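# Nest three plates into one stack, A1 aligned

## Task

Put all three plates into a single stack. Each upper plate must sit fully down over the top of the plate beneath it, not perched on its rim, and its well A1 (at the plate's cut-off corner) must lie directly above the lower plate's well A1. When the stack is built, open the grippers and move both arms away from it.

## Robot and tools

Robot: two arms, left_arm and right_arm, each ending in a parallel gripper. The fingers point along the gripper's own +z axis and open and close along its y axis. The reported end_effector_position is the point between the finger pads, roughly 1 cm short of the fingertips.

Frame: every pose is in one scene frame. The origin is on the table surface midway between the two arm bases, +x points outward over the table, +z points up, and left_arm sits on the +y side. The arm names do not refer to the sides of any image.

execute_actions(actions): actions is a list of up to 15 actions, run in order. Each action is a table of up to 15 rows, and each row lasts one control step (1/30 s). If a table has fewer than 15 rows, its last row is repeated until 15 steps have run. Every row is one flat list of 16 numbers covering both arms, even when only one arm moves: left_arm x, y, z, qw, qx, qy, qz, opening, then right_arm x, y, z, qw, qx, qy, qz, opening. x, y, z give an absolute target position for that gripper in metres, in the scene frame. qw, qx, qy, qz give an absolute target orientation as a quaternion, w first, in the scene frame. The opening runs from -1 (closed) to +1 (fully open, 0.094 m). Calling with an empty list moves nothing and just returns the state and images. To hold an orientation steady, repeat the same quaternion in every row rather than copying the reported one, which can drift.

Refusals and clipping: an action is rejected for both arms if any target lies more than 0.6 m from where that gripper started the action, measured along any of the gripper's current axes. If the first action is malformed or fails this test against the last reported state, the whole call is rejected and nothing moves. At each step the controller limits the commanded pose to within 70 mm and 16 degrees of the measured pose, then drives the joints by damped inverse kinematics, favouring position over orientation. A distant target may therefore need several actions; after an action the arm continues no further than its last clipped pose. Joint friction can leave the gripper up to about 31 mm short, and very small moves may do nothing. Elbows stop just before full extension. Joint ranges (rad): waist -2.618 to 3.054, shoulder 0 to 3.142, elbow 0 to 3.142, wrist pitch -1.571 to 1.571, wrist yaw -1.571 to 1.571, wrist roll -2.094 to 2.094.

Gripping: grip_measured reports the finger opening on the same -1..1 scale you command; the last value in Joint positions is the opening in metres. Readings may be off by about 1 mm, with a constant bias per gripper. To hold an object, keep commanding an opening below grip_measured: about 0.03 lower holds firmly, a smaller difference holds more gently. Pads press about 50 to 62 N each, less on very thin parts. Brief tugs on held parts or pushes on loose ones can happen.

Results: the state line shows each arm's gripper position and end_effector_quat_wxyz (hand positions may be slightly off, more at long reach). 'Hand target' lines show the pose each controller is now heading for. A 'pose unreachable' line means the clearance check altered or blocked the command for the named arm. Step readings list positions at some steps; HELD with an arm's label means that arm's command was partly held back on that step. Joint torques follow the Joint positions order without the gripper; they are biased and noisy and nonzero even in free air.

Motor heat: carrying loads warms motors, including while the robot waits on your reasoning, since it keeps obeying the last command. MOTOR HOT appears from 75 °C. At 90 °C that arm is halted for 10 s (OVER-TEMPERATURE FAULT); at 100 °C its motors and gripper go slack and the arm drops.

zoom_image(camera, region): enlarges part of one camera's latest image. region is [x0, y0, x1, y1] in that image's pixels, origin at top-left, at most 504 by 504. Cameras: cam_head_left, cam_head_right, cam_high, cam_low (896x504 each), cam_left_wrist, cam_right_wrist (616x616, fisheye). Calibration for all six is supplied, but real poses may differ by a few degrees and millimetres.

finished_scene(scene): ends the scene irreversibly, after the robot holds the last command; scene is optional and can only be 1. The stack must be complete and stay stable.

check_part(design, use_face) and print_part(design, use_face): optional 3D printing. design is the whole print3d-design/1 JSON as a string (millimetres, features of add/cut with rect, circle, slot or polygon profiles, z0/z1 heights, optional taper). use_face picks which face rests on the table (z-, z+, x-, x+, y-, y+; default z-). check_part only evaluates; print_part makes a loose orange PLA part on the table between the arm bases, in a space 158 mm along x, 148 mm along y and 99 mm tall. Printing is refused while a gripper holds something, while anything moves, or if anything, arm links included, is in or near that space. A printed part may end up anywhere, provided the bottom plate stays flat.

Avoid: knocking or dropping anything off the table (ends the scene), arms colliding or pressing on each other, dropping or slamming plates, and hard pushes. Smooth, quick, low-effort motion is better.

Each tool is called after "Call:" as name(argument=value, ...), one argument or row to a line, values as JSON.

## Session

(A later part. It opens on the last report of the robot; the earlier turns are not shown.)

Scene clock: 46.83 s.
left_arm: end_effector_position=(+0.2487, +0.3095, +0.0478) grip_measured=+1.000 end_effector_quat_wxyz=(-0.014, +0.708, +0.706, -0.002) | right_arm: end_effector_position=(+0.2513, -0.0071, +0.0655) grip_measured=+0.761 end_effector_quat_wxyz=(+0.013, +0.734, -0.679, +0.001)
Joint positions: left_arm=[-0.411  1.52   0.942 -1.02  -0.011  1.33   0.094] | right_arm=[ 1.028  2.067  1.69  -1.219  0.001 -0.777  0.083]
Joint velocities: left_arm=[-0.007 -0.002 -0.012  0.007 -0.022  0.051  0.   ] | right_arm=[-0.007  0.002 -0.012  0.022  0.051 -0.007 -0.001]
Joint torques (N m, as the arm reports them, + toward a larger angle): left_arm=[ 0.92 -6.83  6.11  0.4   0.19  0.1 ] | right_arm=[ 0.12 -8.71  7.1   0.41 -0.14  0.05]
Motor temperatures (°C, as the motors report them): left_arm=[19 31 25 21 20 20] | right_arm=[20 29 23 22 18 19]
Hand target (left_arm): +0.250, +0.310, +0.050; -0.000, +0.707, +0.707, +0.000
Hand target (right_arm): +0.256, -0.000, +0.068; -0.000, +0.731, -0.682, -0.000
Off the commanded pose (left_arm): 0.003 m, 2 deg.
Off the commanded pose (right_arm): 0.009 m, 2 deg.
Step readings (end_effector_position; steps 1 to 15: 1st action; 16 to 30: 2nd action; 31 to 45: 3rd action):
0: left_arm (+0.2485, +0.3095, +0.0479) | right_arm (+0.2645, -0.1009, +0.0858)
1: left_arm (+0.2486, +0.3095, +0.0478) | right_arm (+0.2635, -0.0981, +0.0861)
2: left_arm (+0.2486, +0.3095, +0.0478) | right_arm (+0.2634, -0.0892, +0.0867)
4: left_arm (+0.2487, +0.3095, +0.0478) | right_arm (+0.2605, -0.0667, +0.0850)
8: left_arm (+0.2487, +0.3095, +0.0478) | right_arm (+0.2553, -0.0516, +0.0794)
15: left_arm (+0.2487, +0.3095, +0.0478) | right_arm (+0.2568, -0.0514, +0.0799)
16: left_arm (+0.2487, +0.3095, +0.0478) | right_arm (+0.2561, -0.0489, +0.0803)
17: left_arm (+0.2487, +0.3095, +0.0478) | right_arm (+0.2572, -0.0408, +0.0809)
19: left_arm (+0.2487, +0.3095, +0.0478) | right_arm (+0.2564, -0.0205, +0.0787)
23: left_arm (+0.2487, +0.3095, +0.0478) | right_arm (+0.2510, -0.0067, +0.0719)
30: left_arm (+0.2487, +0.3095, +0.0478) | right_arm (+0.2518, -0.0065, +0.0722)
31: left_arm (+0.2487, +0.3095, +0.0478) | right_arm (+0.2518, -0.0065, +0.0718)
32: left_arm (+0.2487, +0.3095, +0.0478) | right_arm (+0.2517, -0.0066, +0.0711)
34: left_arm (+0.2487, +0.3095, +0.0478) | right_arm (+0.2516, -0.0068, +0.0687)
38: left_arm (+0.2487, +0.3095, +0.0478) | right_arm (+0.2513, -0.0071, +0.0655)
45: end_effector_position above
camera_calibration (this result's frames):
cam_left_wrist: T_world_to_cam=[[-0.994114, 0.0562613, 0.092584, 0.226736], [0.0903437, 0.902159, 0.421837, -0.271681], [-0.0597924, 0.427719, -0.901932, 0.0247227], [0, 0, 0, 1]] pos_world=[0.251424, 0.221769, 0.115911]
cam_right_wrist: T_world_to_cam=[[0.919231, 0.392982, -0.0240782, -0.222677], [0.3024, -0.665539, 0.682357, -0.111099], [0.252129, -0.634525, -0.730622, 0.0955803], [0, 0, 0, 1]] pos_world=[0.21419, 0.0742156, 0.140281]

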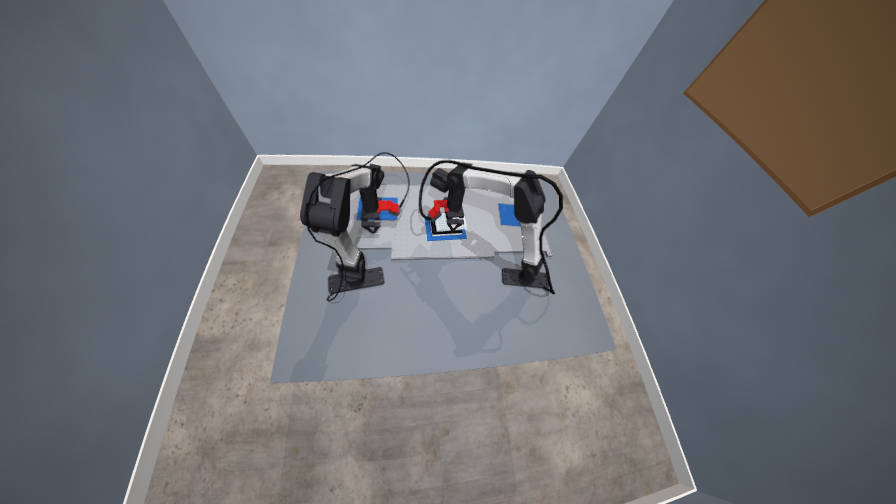

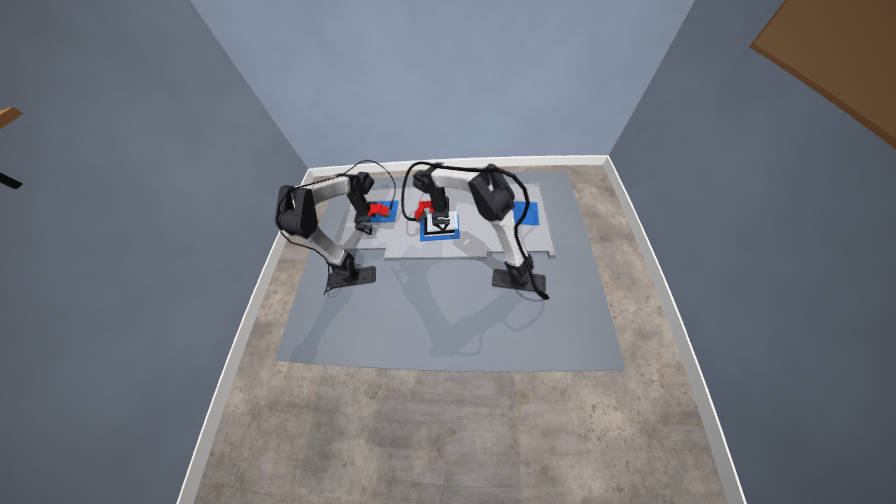

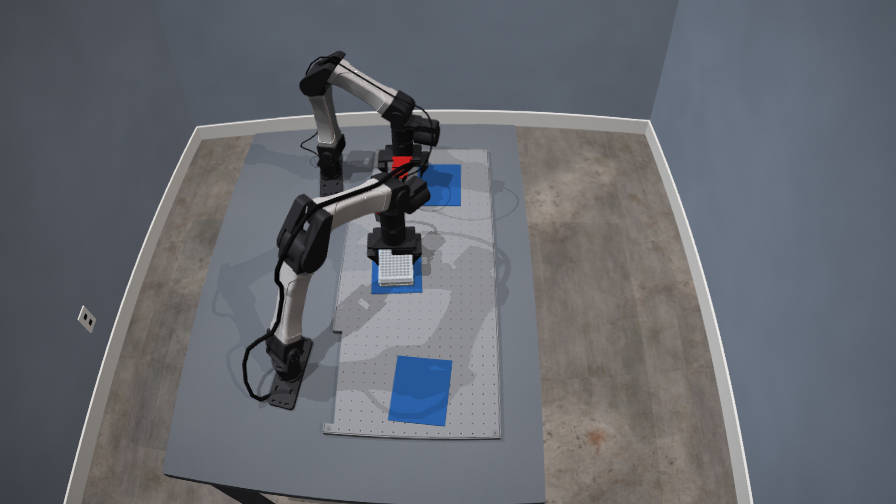

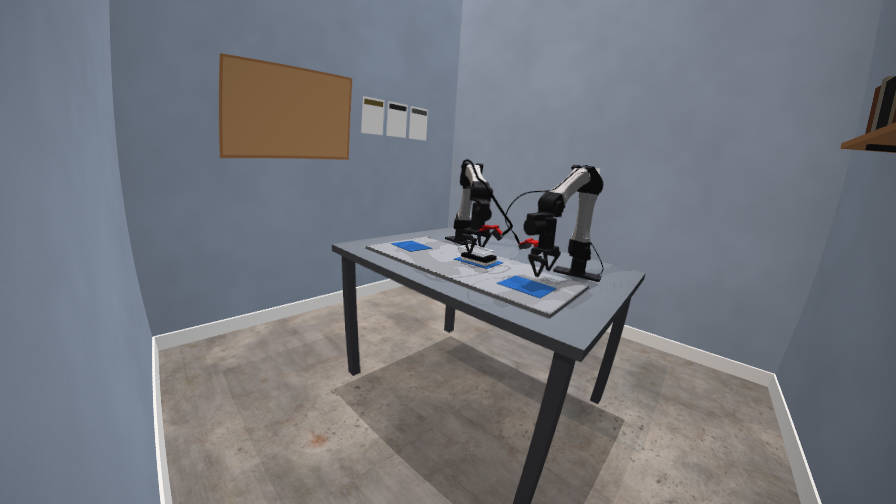

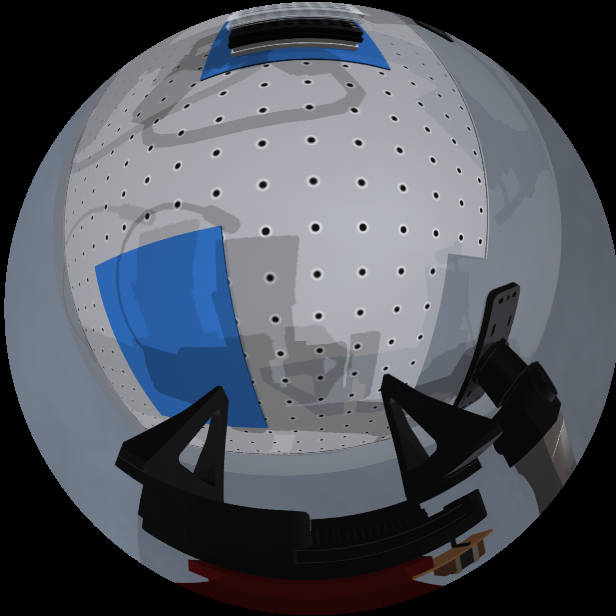

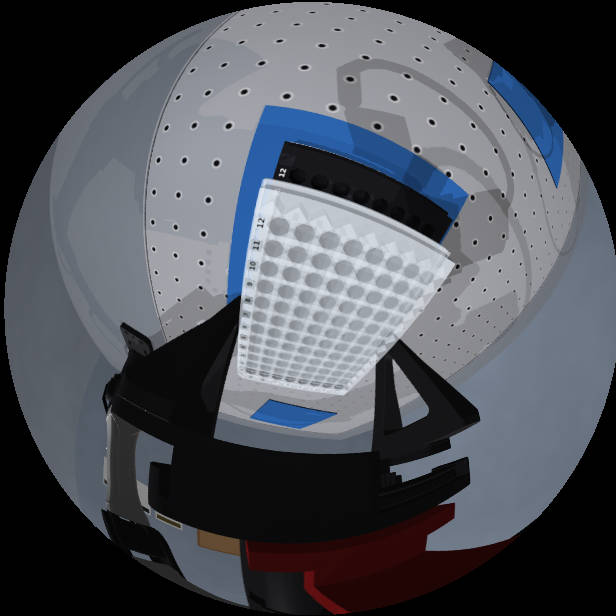

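Call:
execute_actions(
  actions=[
    [[0.25,0.30,0.06,0.153,0.69,0.69,-0.153,1,0.254,0.010,0.068,0.006,-0.731,0.682,0,0.73]],
    [[0.25,0.30,0.06,0.153,0.69,0.69,-0.153,1,0.254,0.010,0.068,0.006,-0.731,0.682,0,0.73]],
  ],
)

Call:
zoom_image(
  camera="cam_right_wrist",
  region=[210, 110, 490, 330],
)

Call:
zoom_image(
  camera="cam_left_wrist",
  region=[200, 50, 400, 200],
)

Scene clock: 48.73 s.
left_arm: end_effector_position=(+0.2521, +0.2986, +0.0663) grip_measured=+1.000 end_effector_quat_wxyz=(+0.157, +0.695, +0.688, -0.141) | right_arm: end_effector_position=(+0.2463, -0.0030, +0.0655) grip_measured=+0.761 end_effector_quat_wxyz=(+0.013, +0.732, -0.681, +0.001)
Joint positions: left_arm=[-0.148  1.46   0.901 -0.999  0.426  1.598  0.094] | right_arm=[ 1.045  2.067  1.69  -1.219  0.001 -0.756  0.083]
Joint velocities: left_arm=[ 0.002 -0.012 -0.012 -0.007  0.037 -0.066  0.   ] | right_arm=[-0.002 -0.002 -0.002  0.081 -0.022 -0.007  0.001]
Joint torques (N m, as the arm reports them, + toward a larger angle): left_arm=[ 1.17 -3.63  6.92  0.42  0.41  0.11] | right_arm=[ 0.24 -7.86  8.47  0.47 -0.14  0.07]
Motor temperatures (°C, as the motors report them): left_arm=[19 31 25 21 20 20] | right_arm=[20 29 23 22 18 19]
Hand target (left_arm): +0.250, +0.300, +0.060; +0.154, +0.690, +0.690, -0.153
Hand target (right_arm): +0.254, +0.010, +0.068; -0.006, +0.731, -0.682, +0.000
Off the commanded pose (left_arm): 0.007 m, 2 deg.
Off the commanded pose (right_arm): 0.015 m, 2 deg.
Step readings (end_effector_position; steps 1 to 15: 1st action; 16 to 30: 2nd action):
0: left_arm (+0.2487, +0.3095, +0.0478) | right_arm (+0.2513, -0.0071, +0.0655)
1: left_arm (+0.2486, +0.3072, +0.0487) | right_arm (+0.2510, -0.0068, +0.0655)
2: left_arm (+0.2493, +0.3081, +0.0508) | right_arm (+0.2503, -0.0063, +0.0655)
4: left_arm (+0.2527, +0.3148, +0.0567) | right_arm (+0.2483, -0.0046, +0.0655)
8: left_arm (+0.2539, +0.3173, +0.0603) | right_arm (+0.2463, -0.0030, +0.0655)
15: left_arm (+0.2520, +0.3031, +0.0643) | right_arm (+0.2463, -0.0030, +0.0655)
16: left_arm (+0.2520, +0.3021, +0.0647) | right_arm (+0.2463, -0.0030, +0.0655)
17: left_arm (+0.2520, +0.3014, +0.0651) | right_arm (+0.2463, -0.0030, +0.0655)
19: left_arm (+0.2521, +0.3003, +0.0655) | right_arm (+0.2463, -0.0030, +0.0655)
23: left_arm (+0.2521, +0.2992, +0.0660) | right_arm (+0.2463, -0.0030, +0.0655)
30: end_effector_position above
camera_calibration (this result's frames):
cam_left_wrist: T_world_to_cam=[[-0.99641, 0.0831685, 0.0158168, 0.226655], [0.0831571, 0.996535, -0.00137904, -0.268218], [-0.0158767, -0.0000588133, -0.999874, 0.169384], [0, 0, 0, 1]] pos_world=[0.250835, 0.248448, 0.165408]
cam_right_wrist: T_world_to_cam=[[0.920879, 0.38912, -0.0238164, -0.220127], [0.299321, -0.666579, 0.6827, -0.10607], [0.249777, -0.635813, -0.73031, 0.10005], [0, 0, 0, 1]] pos_world=[0.20947, 0.0785651, 0.140239]

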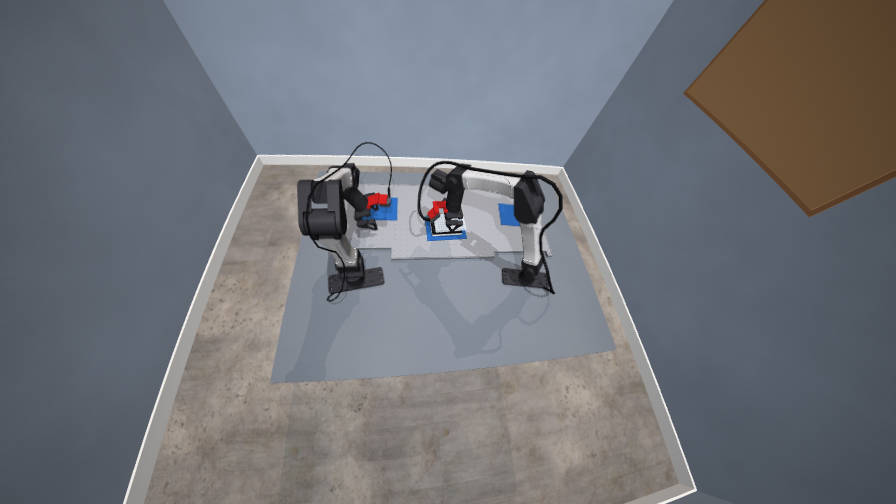

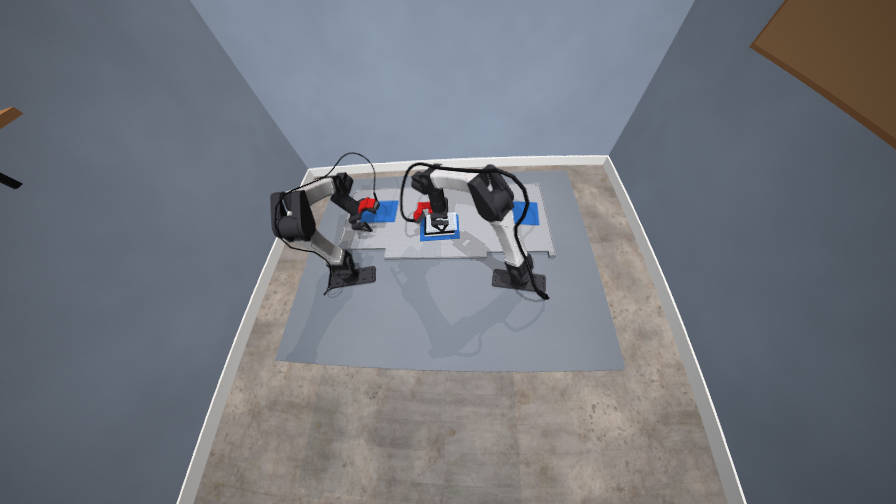

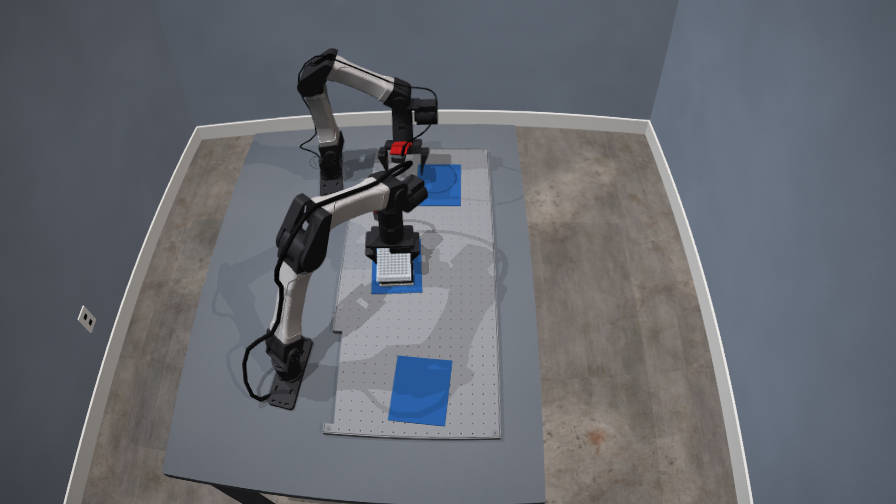

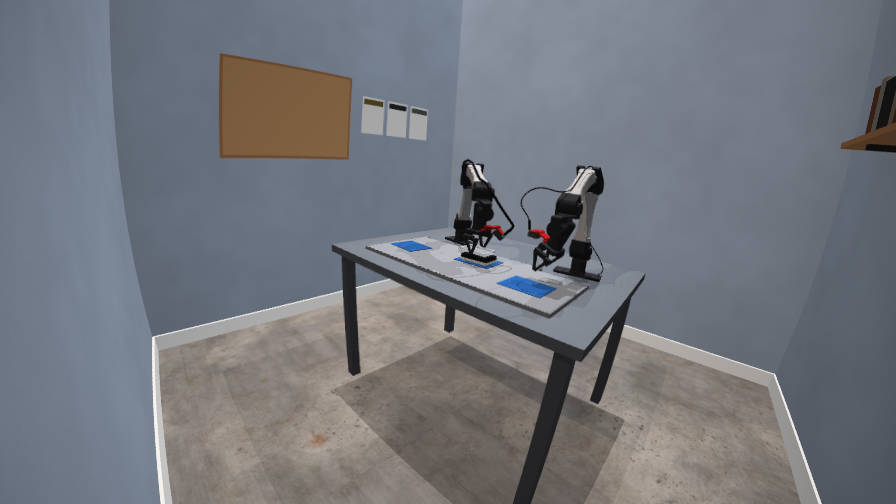

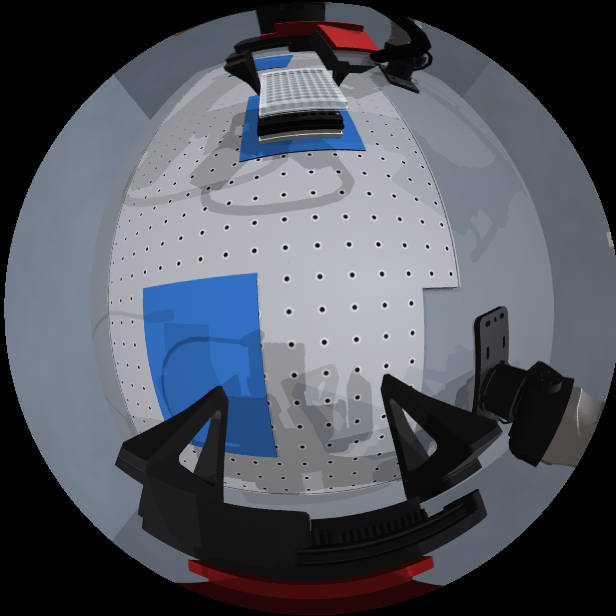

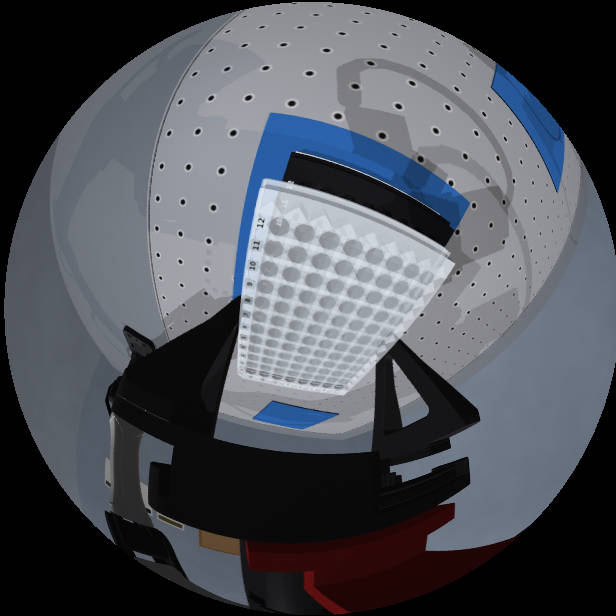

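Region (210, 110, 490, 330) of cam_right_wrist's 616x616 image, scaled by 1.800, with more detail than that image has; it fills the top 396 rows of this view, and the rest is white.

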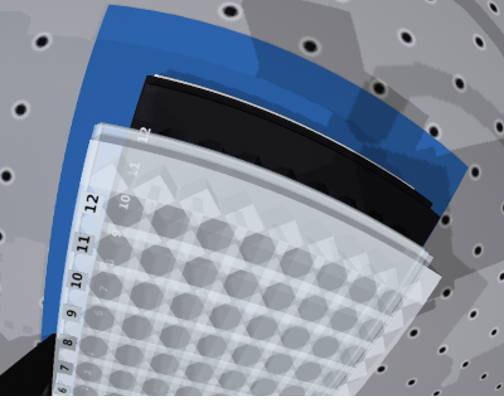

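Region (200, 50, 400, 200) of cam_left_wrist's 616x616 image, scaled by 2.520, with more detail than that image has; it fills the top 378 rows of this view, and the rest is white.

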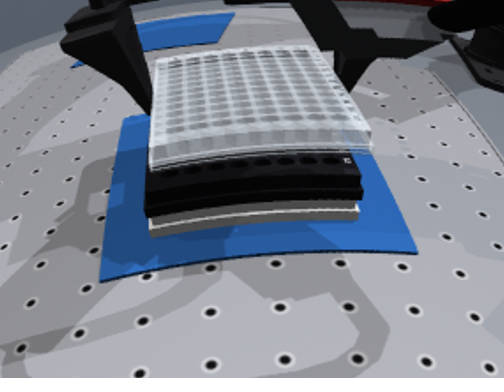

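Call:
execute_actions(
  actions=[
    [[0.25,0.30,0.06,0.153,0.69,0.69,-0.153,1,0.255,0.015,0.070,0.010,-0.733,0.680,0,0.73]],
    [[0.25,0.30,0.06,0.153,0.69,0.69,-0.153,1,0.255,0.015,0.070,0.010,-0.733,0.680,0,0.73]],
  ],
)

Call:
zoom_image(
  camera="cam_right_wrist",
  region=[210, 110, 490, 330],
)

Call:
zoom_image(
  camera="cam_left_wrist",
  region=[230, 60, 370, 165],
)

Scene clock: 50.23 s.
left_arm: end_effector_position=(+0.2521, +0.2984, +0.0664) grip_measured=+1.000 end_effector_quat_wxyz=(+0.158, +0.695, +0.687, -0.141) | right_arm: end_effector_position=(+0.2508, +0.0048, +0.0667) grip_measured=+0.761 end_effector_quat_wxyz=(+0.005, +0.733, -0.680, +0.001)
Joint positions: left_arm=[-0.148  1.46   0.901 -0.999  0.427  1.599  0.094] | right_arm=[ 1.048  2.086  1.724 -1.219  0.001 -0.756  0.083]
Joint velocities: left_arm=[ 0.002 -0.007 -0.002 -0.007  0.037 -0.007  0.   ] | right_arm=[-0.007  0.007  0.007 -0.007  0.022  0.037 -0.001]
Joint torques (N m, as the arm reports them, + toward a larger angle): left_arm=[ 1.23 -3.56  6.8   0.45  0.48  0.12] | right_arm=[ 0.59 -8.62  7.72  0.43 -0.15  0.07]
Motor temperatures (°C, as the motors report them): left_arm=[19 31 25 21 20 20] | right_arm=[20 30 24 22 18 19]
Hand target (left_arm): +0.250, +0.300, +0.060; +0.153, +0.690, +0.690, -0.153
Hand target (right_arm): +0.255, +0.015, +0.070; -0.010, +0.733, -0.680, +0.000
Off the commanded pose (left_arm): 0.007 m, 2 deg.
Off the commanded pose (right_arm): 0.012 m, 2 deg.
Step readings (end_effector_position; steps 1 to 15: 1st action; 16 to 30: 2nd action):
0: left_arm (+0.2521, +0.2984, +0.0664) | right_arm (+0.2463, -0.0030, +0.0655)
1: left_arm (+0.2521, +0.2984, +0.0664) | right_arm (+0.2468, -0.0023, +0.0658)
2: left_arm (+0.2521, +0.2984, +0.0664) | right_arm (+0.2483, -0.0002, +0.0662)
4: left_arm (+0.2521, +0.2984, +0.0664) | right_arm (+0.2506, +0.0033, +0.0668)
8: left_arm (+0.2521, +0.2984, +0.0664) | right_arm (+0.2508, +0.0048, +0.0669)
15: left_arm (+0.2521, +0.2984, +0.0664) | right_arm (+0.2508, +0.0048, +0.0667)
16: left_arm (+0.2521, +0.2984, +0.0664) | right_arm (+0.2508, +0.0048, +0.0667)
17: left_arm (+0.2521, +0.2984, +0.0664) | right_arm (+0.2508, +0.0048, +0.0667)
19: left_arm (+0.2521, +0.2984, +0.0664) | right_arm (+0.2508, +0.0048, +0.0667)
23: left_arm (+0.2521, +0.2984, +0.0664) | right_arm (+0.2508, +0.0048, +0.0667)
30: end_effector_position above
camera_calibration (this result's frames):
cam_left_wrist: T_world_to_cam=[[-0.996329, 0.0842393, 0.0152297, 0.22637], [0.0842115, 0.996445, -0.00245476, -0.268207], [-0.0153823, -0.00116323, -0.999881, 0.169671], [0, 0, 0, 1]] pos_world=[0.250735, 0.248382, 0.165545]
cam_right_wrist: T_world_to_cam=[[0.920003, 0.391783, -0.00999541, -0.227974], [0.2944, -0.67404, 0.677494, -0.101526], [0.258693, -0.62624, -0.73546, 0.102808], [0, 0, 0, 1]] pos_world=[0.213031, 0.0852664, 0.142116]

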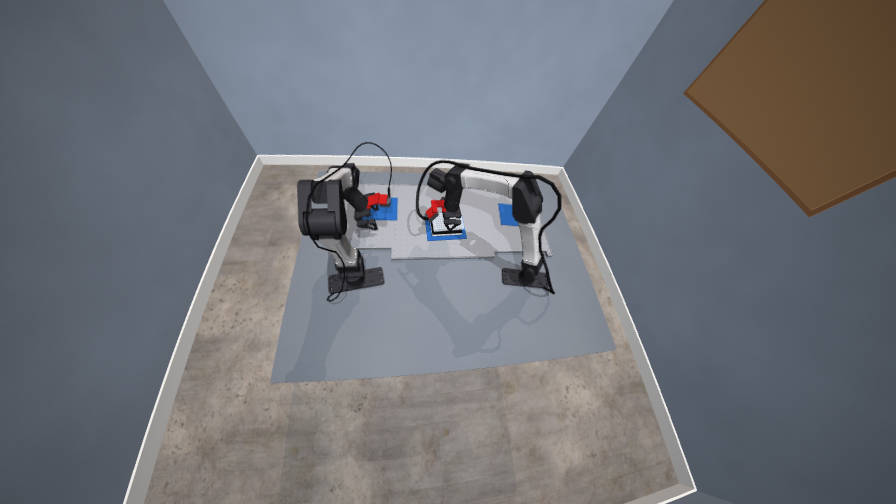

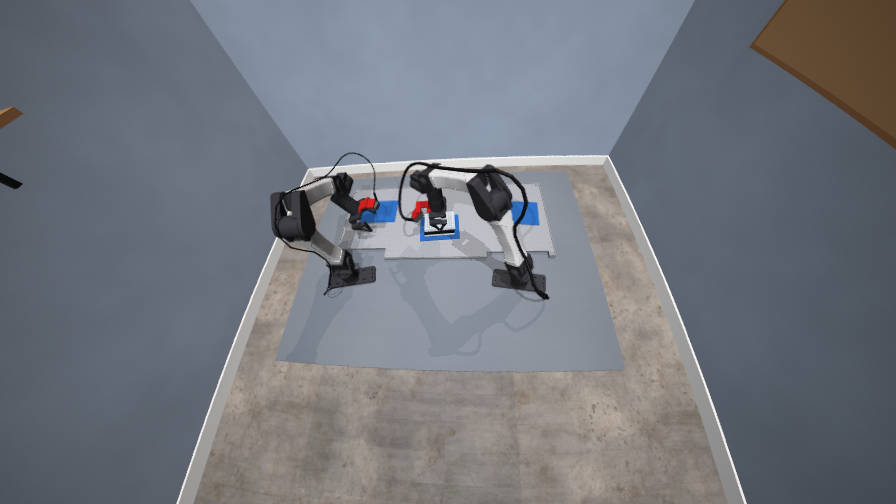

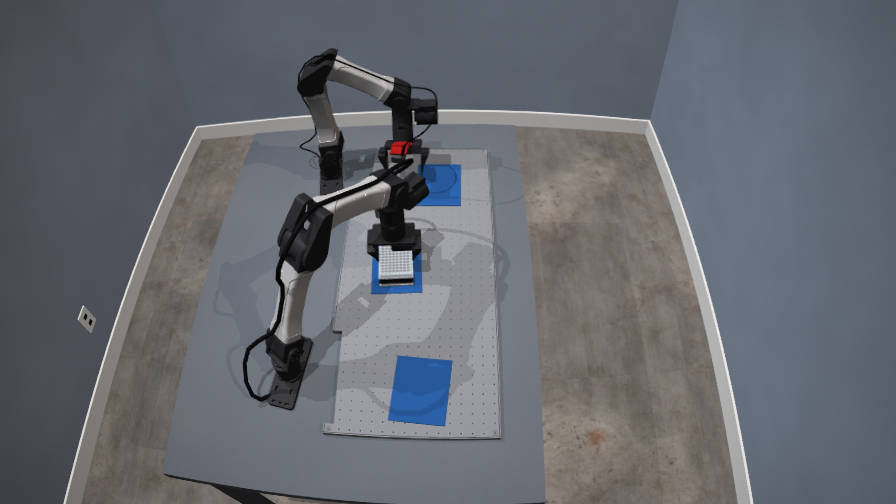

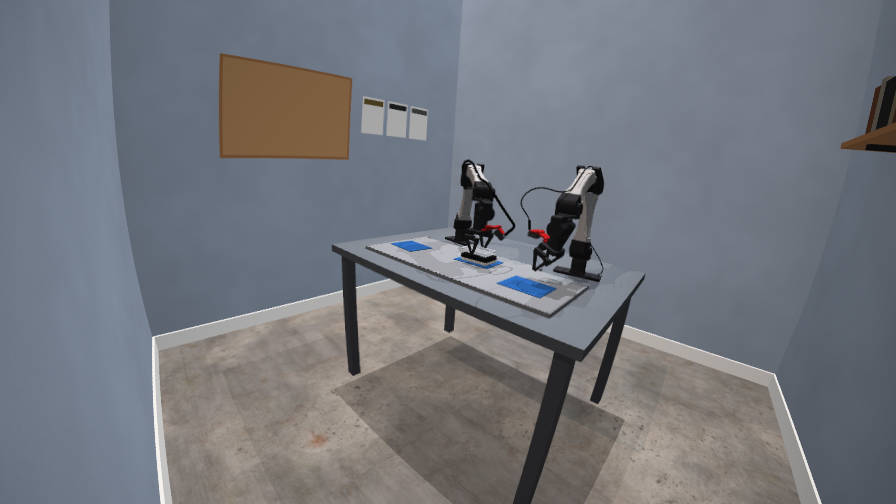

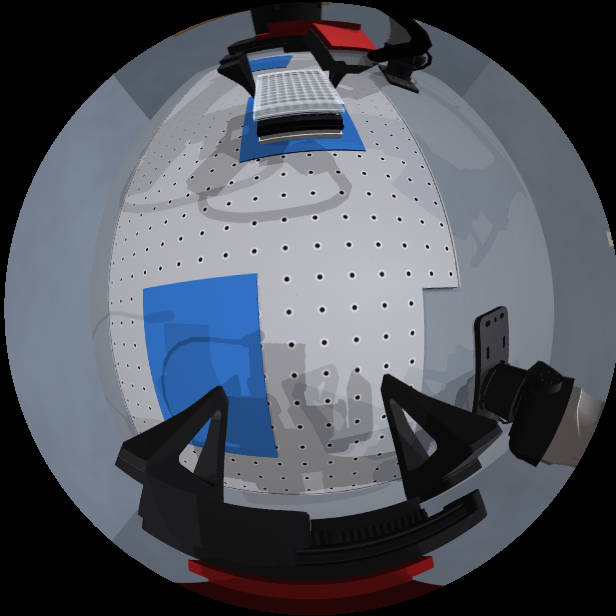

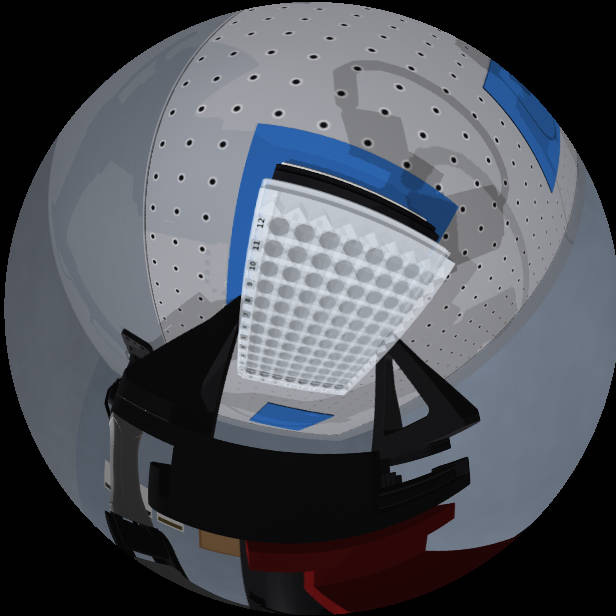

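Region (210, 110, 490, 330) of cam_right_wrist's 616x616 image, scaled by 1.800, with more detail than that image has; it fills the top 396 rows of this view, and the rest is white.

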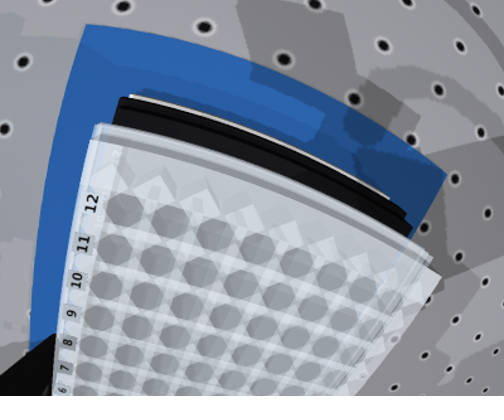

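Region (230, 60, 370, 165) of cam_left_wrist's 616x616 image, scaled by 3.600, with more detail than that image has; it fills the top 378 rows of this view, and the rest is white.

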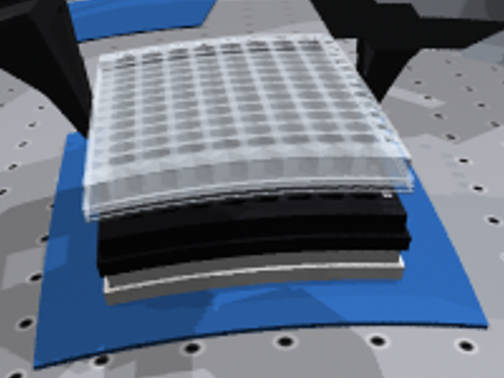

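Call:
execute_actions(
  actions=[
    [[0.25,0.30,0.06,0.153,0.69,0.69,-0.153,1,0.253,0.017,0.066,0.010,-0.733,0.680,0,0.73]],
    [[0.25,0.30,0.06,0.153,0.69,0.69,-0.153,1,0.253,0.017,0.066,0.010,-0.733,0.680,0,0.73]],
  ],
)

Call:
zoom_image(
  camera="cam_right_wrist",
  region=[210, 110, 490, 330],
)

Call:
zoom_image(
  camera="cam_left_wrist",
  region=[230, 60, 370, 165],
)

Scene clock: 51.97 s.
left_arm: end_effector_position=(+0.2521, +0.2984, +0.0664) grip_measured=+1.000 end_effector_quat_wxyz=(+0.158, +0.695, +0.687, -0.141) | right_arm: end_effector_position=(+0.2491, +0.0078, +0.0667) grip_measured=+0.761 end_effector_quat_wxyz=(+0.002, +0.734, -0.679, +0.001)
Joint positions: left_arm=[-0.148  1.46   0.901 -0.999  0.427  1.599  0.094] | right_arm=[ 1.056  2.086  1.724 -1.213  0.001 -0.749  0.083]
Joint velocities: left_arm=[-0.002  0.007  0.002  0.022  0.066 -0.007  0.   ] | right_arm=[ 0.012 -0.002 -0.002 -0.007 -0.022  0.037  0.001]
Joint torques (N m, as the arm reports them, + toward a larger angle): left_arm=[ 1.08 -3.66  6.66  0.39  0.44  0.09] | right_arm=[ 0.39 -8.42  7.1   0.55 -0.13  0.07]
Motor temperatures (°C, as the motors report them): left_arm=[19 30 25 21 20 20] | right_arm=[20 30 24 22 18 19]
Hand target (left_arm): +0.250, +0.300, +0.060; +0.153, +0.690, +0.690, -0.153
Hand target (right_arm): +0.253, +0.017, +0.066; -0.010, +0.733, -0.680, +0.000
Off the commanded pose (left_arm): 0.007 m, 2 deg.
Off the commanded pose (right_arm): 0.010 m, 1 deg.
Step readings (end_effector_position; steps 1 to 15: 1st action; 16 to 30: 2nd action):
0: left_arm (+0.2521, +0.2984, +0.0664) | right_arm (+0.2508, +0.0048, +0.0667)
1: left_arm (+0.2521, +0.2984, +0.0664) | right_arm (+0.2506, +0.0050, +0.0667)
2: left_arm (+0.2521, +0.2984, +0.0664) | right_arm (+0.2504, +0.0055, +0.0667)
4: left_arm (+0.2521, +0.2984, +0.0664) | right_arm (+0.2497, +0.0066, +0.0667)
8: left_arm (+0.2521, +0.2984, +0.0664) | right_arm (+0.2490, +0.0076, +0.0667)
15: left_arm (+0.2521, +0.2984, +0.0664) | right_arm (+0.2491, +0.0077, +0.0667)
16: left_arm (+0.2521, +0.2984, +0.0664) | right_arm (+0.2491, +0.0077, +0.0667)
17: left_arm (+0.2521, +0.2984, +0.0664) | right_arm (+0.2491, +0.0078, +0.0667)
19: left_arm (+0.2521, +0.2984, +0.0664) | right_arm (+0.2491, +0.0078, +0.0667)
23: left_arm (+0.2521, +0.2984, +0.0664) | right_arm (+0.2491, +0.0078, +0.0667)
30: end_effector_position above
camera_calibration (this result's frames):
cam_left_wrist: T_world_to_cam=[[-0.996329, 0.0842393, 0.0152297, 0.22637], [0.0842115, 0.996445, -0.00245476, -0.268207], [-0.0153823, -0.00116323, -0.999881, 0.169671], [0, 0, 0, 1]] pos_world=[0.250735, 0.248382, 0.165545]
cam_right_wrist: T_world_to_cam=[[0.91943, 0.393218, -0.00525984, -0.227808], [0.293143, -0.676394, 0.675691, -0.0985379], [0.262136, -0.622792, -0.737166, 0.104356], [0, 0, 0, 1]] pos_world=[0.210984, 0.08792, 0.142311]

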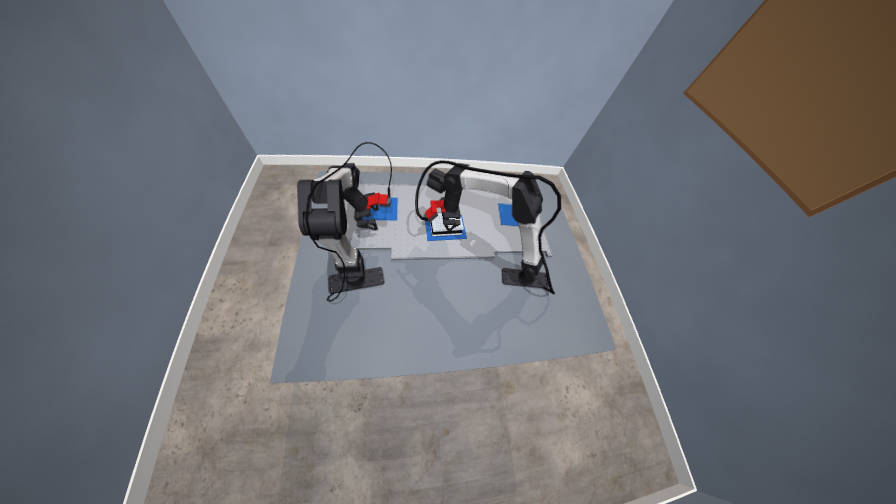

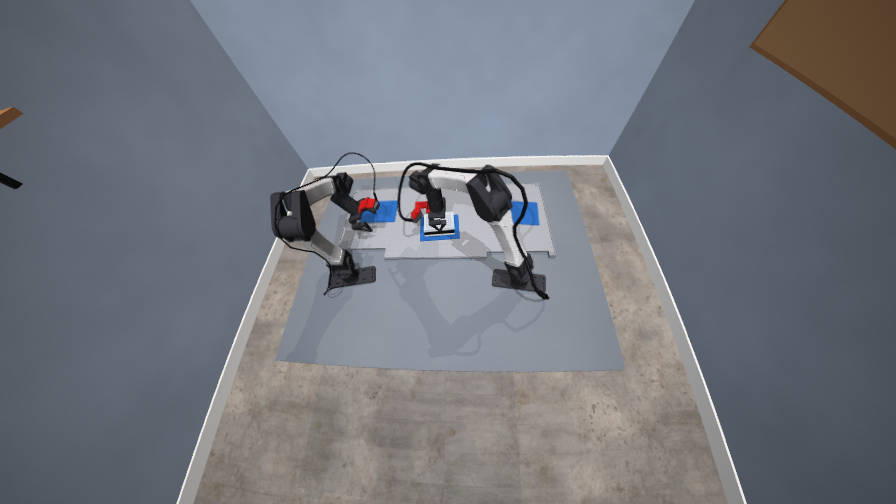

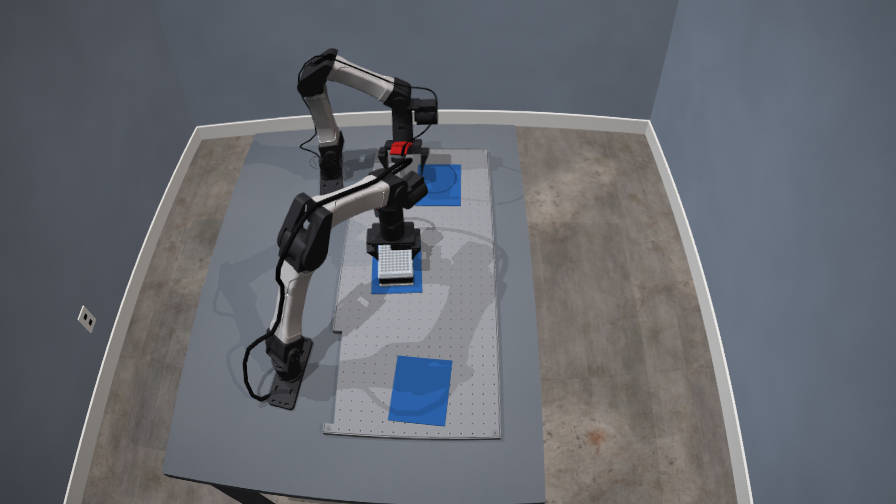

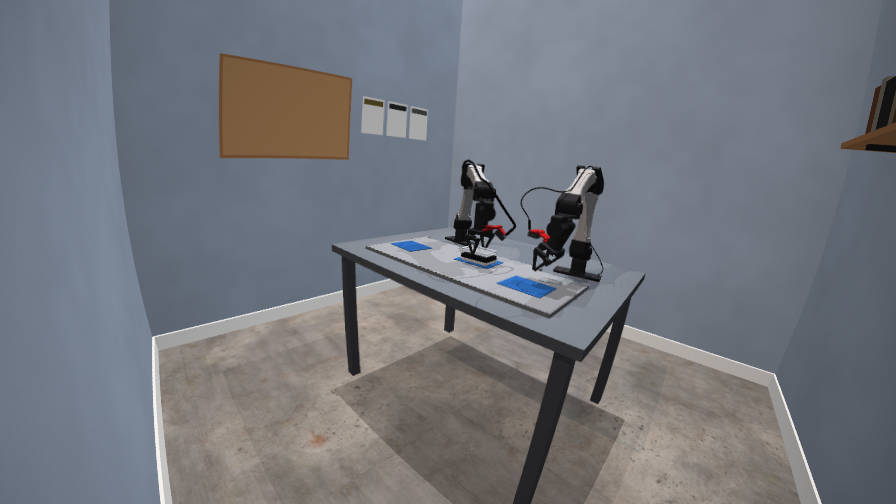

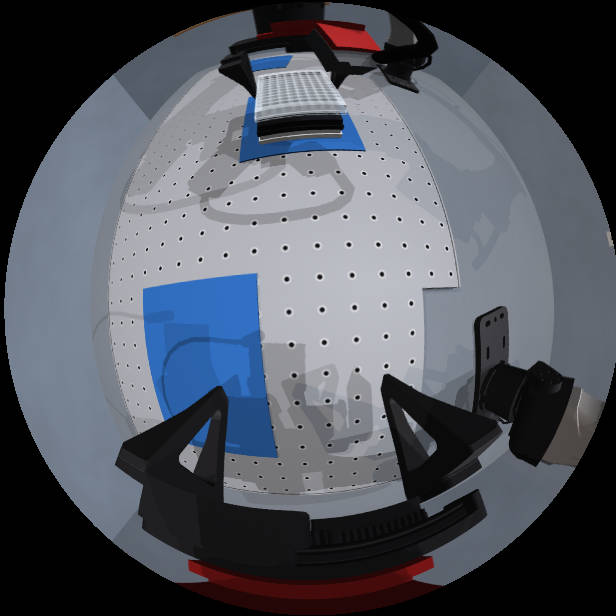

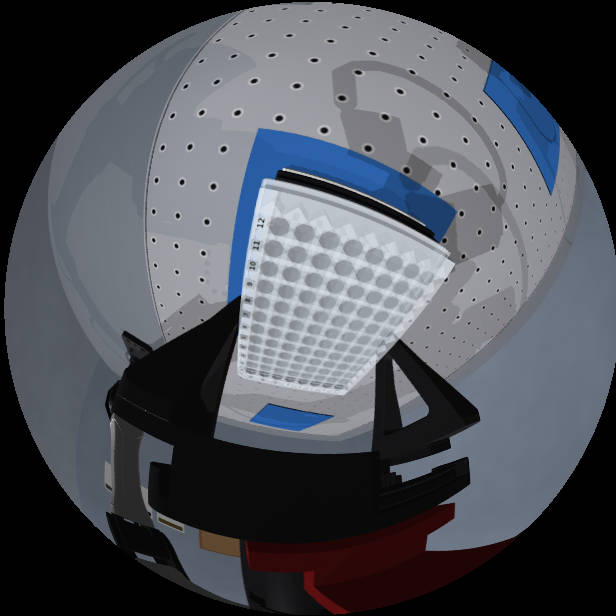

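Region (210, 110, 490, 330) of cam_right_wrist's 616x616 image, scaled by 1.800, with more detail than that image has; it fills the top 396 rows of this view, and the rest is white.

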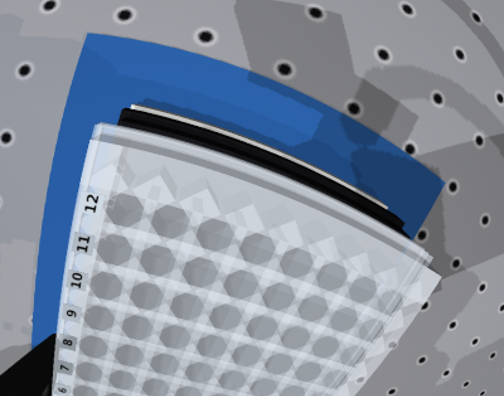

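Region (230, 60, 370, 165) of cam_left_wrist's 616x616 image, scaled by 3.600, with more detail than that image has; it fills the top 378 rows of this view, and the rest is white.

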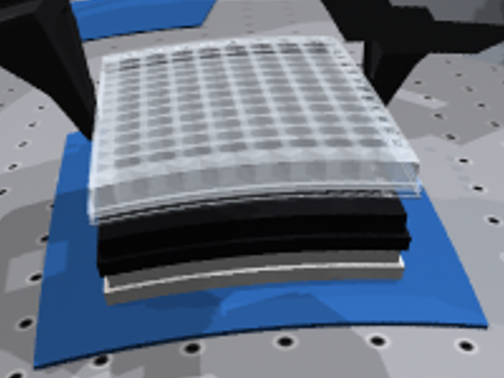

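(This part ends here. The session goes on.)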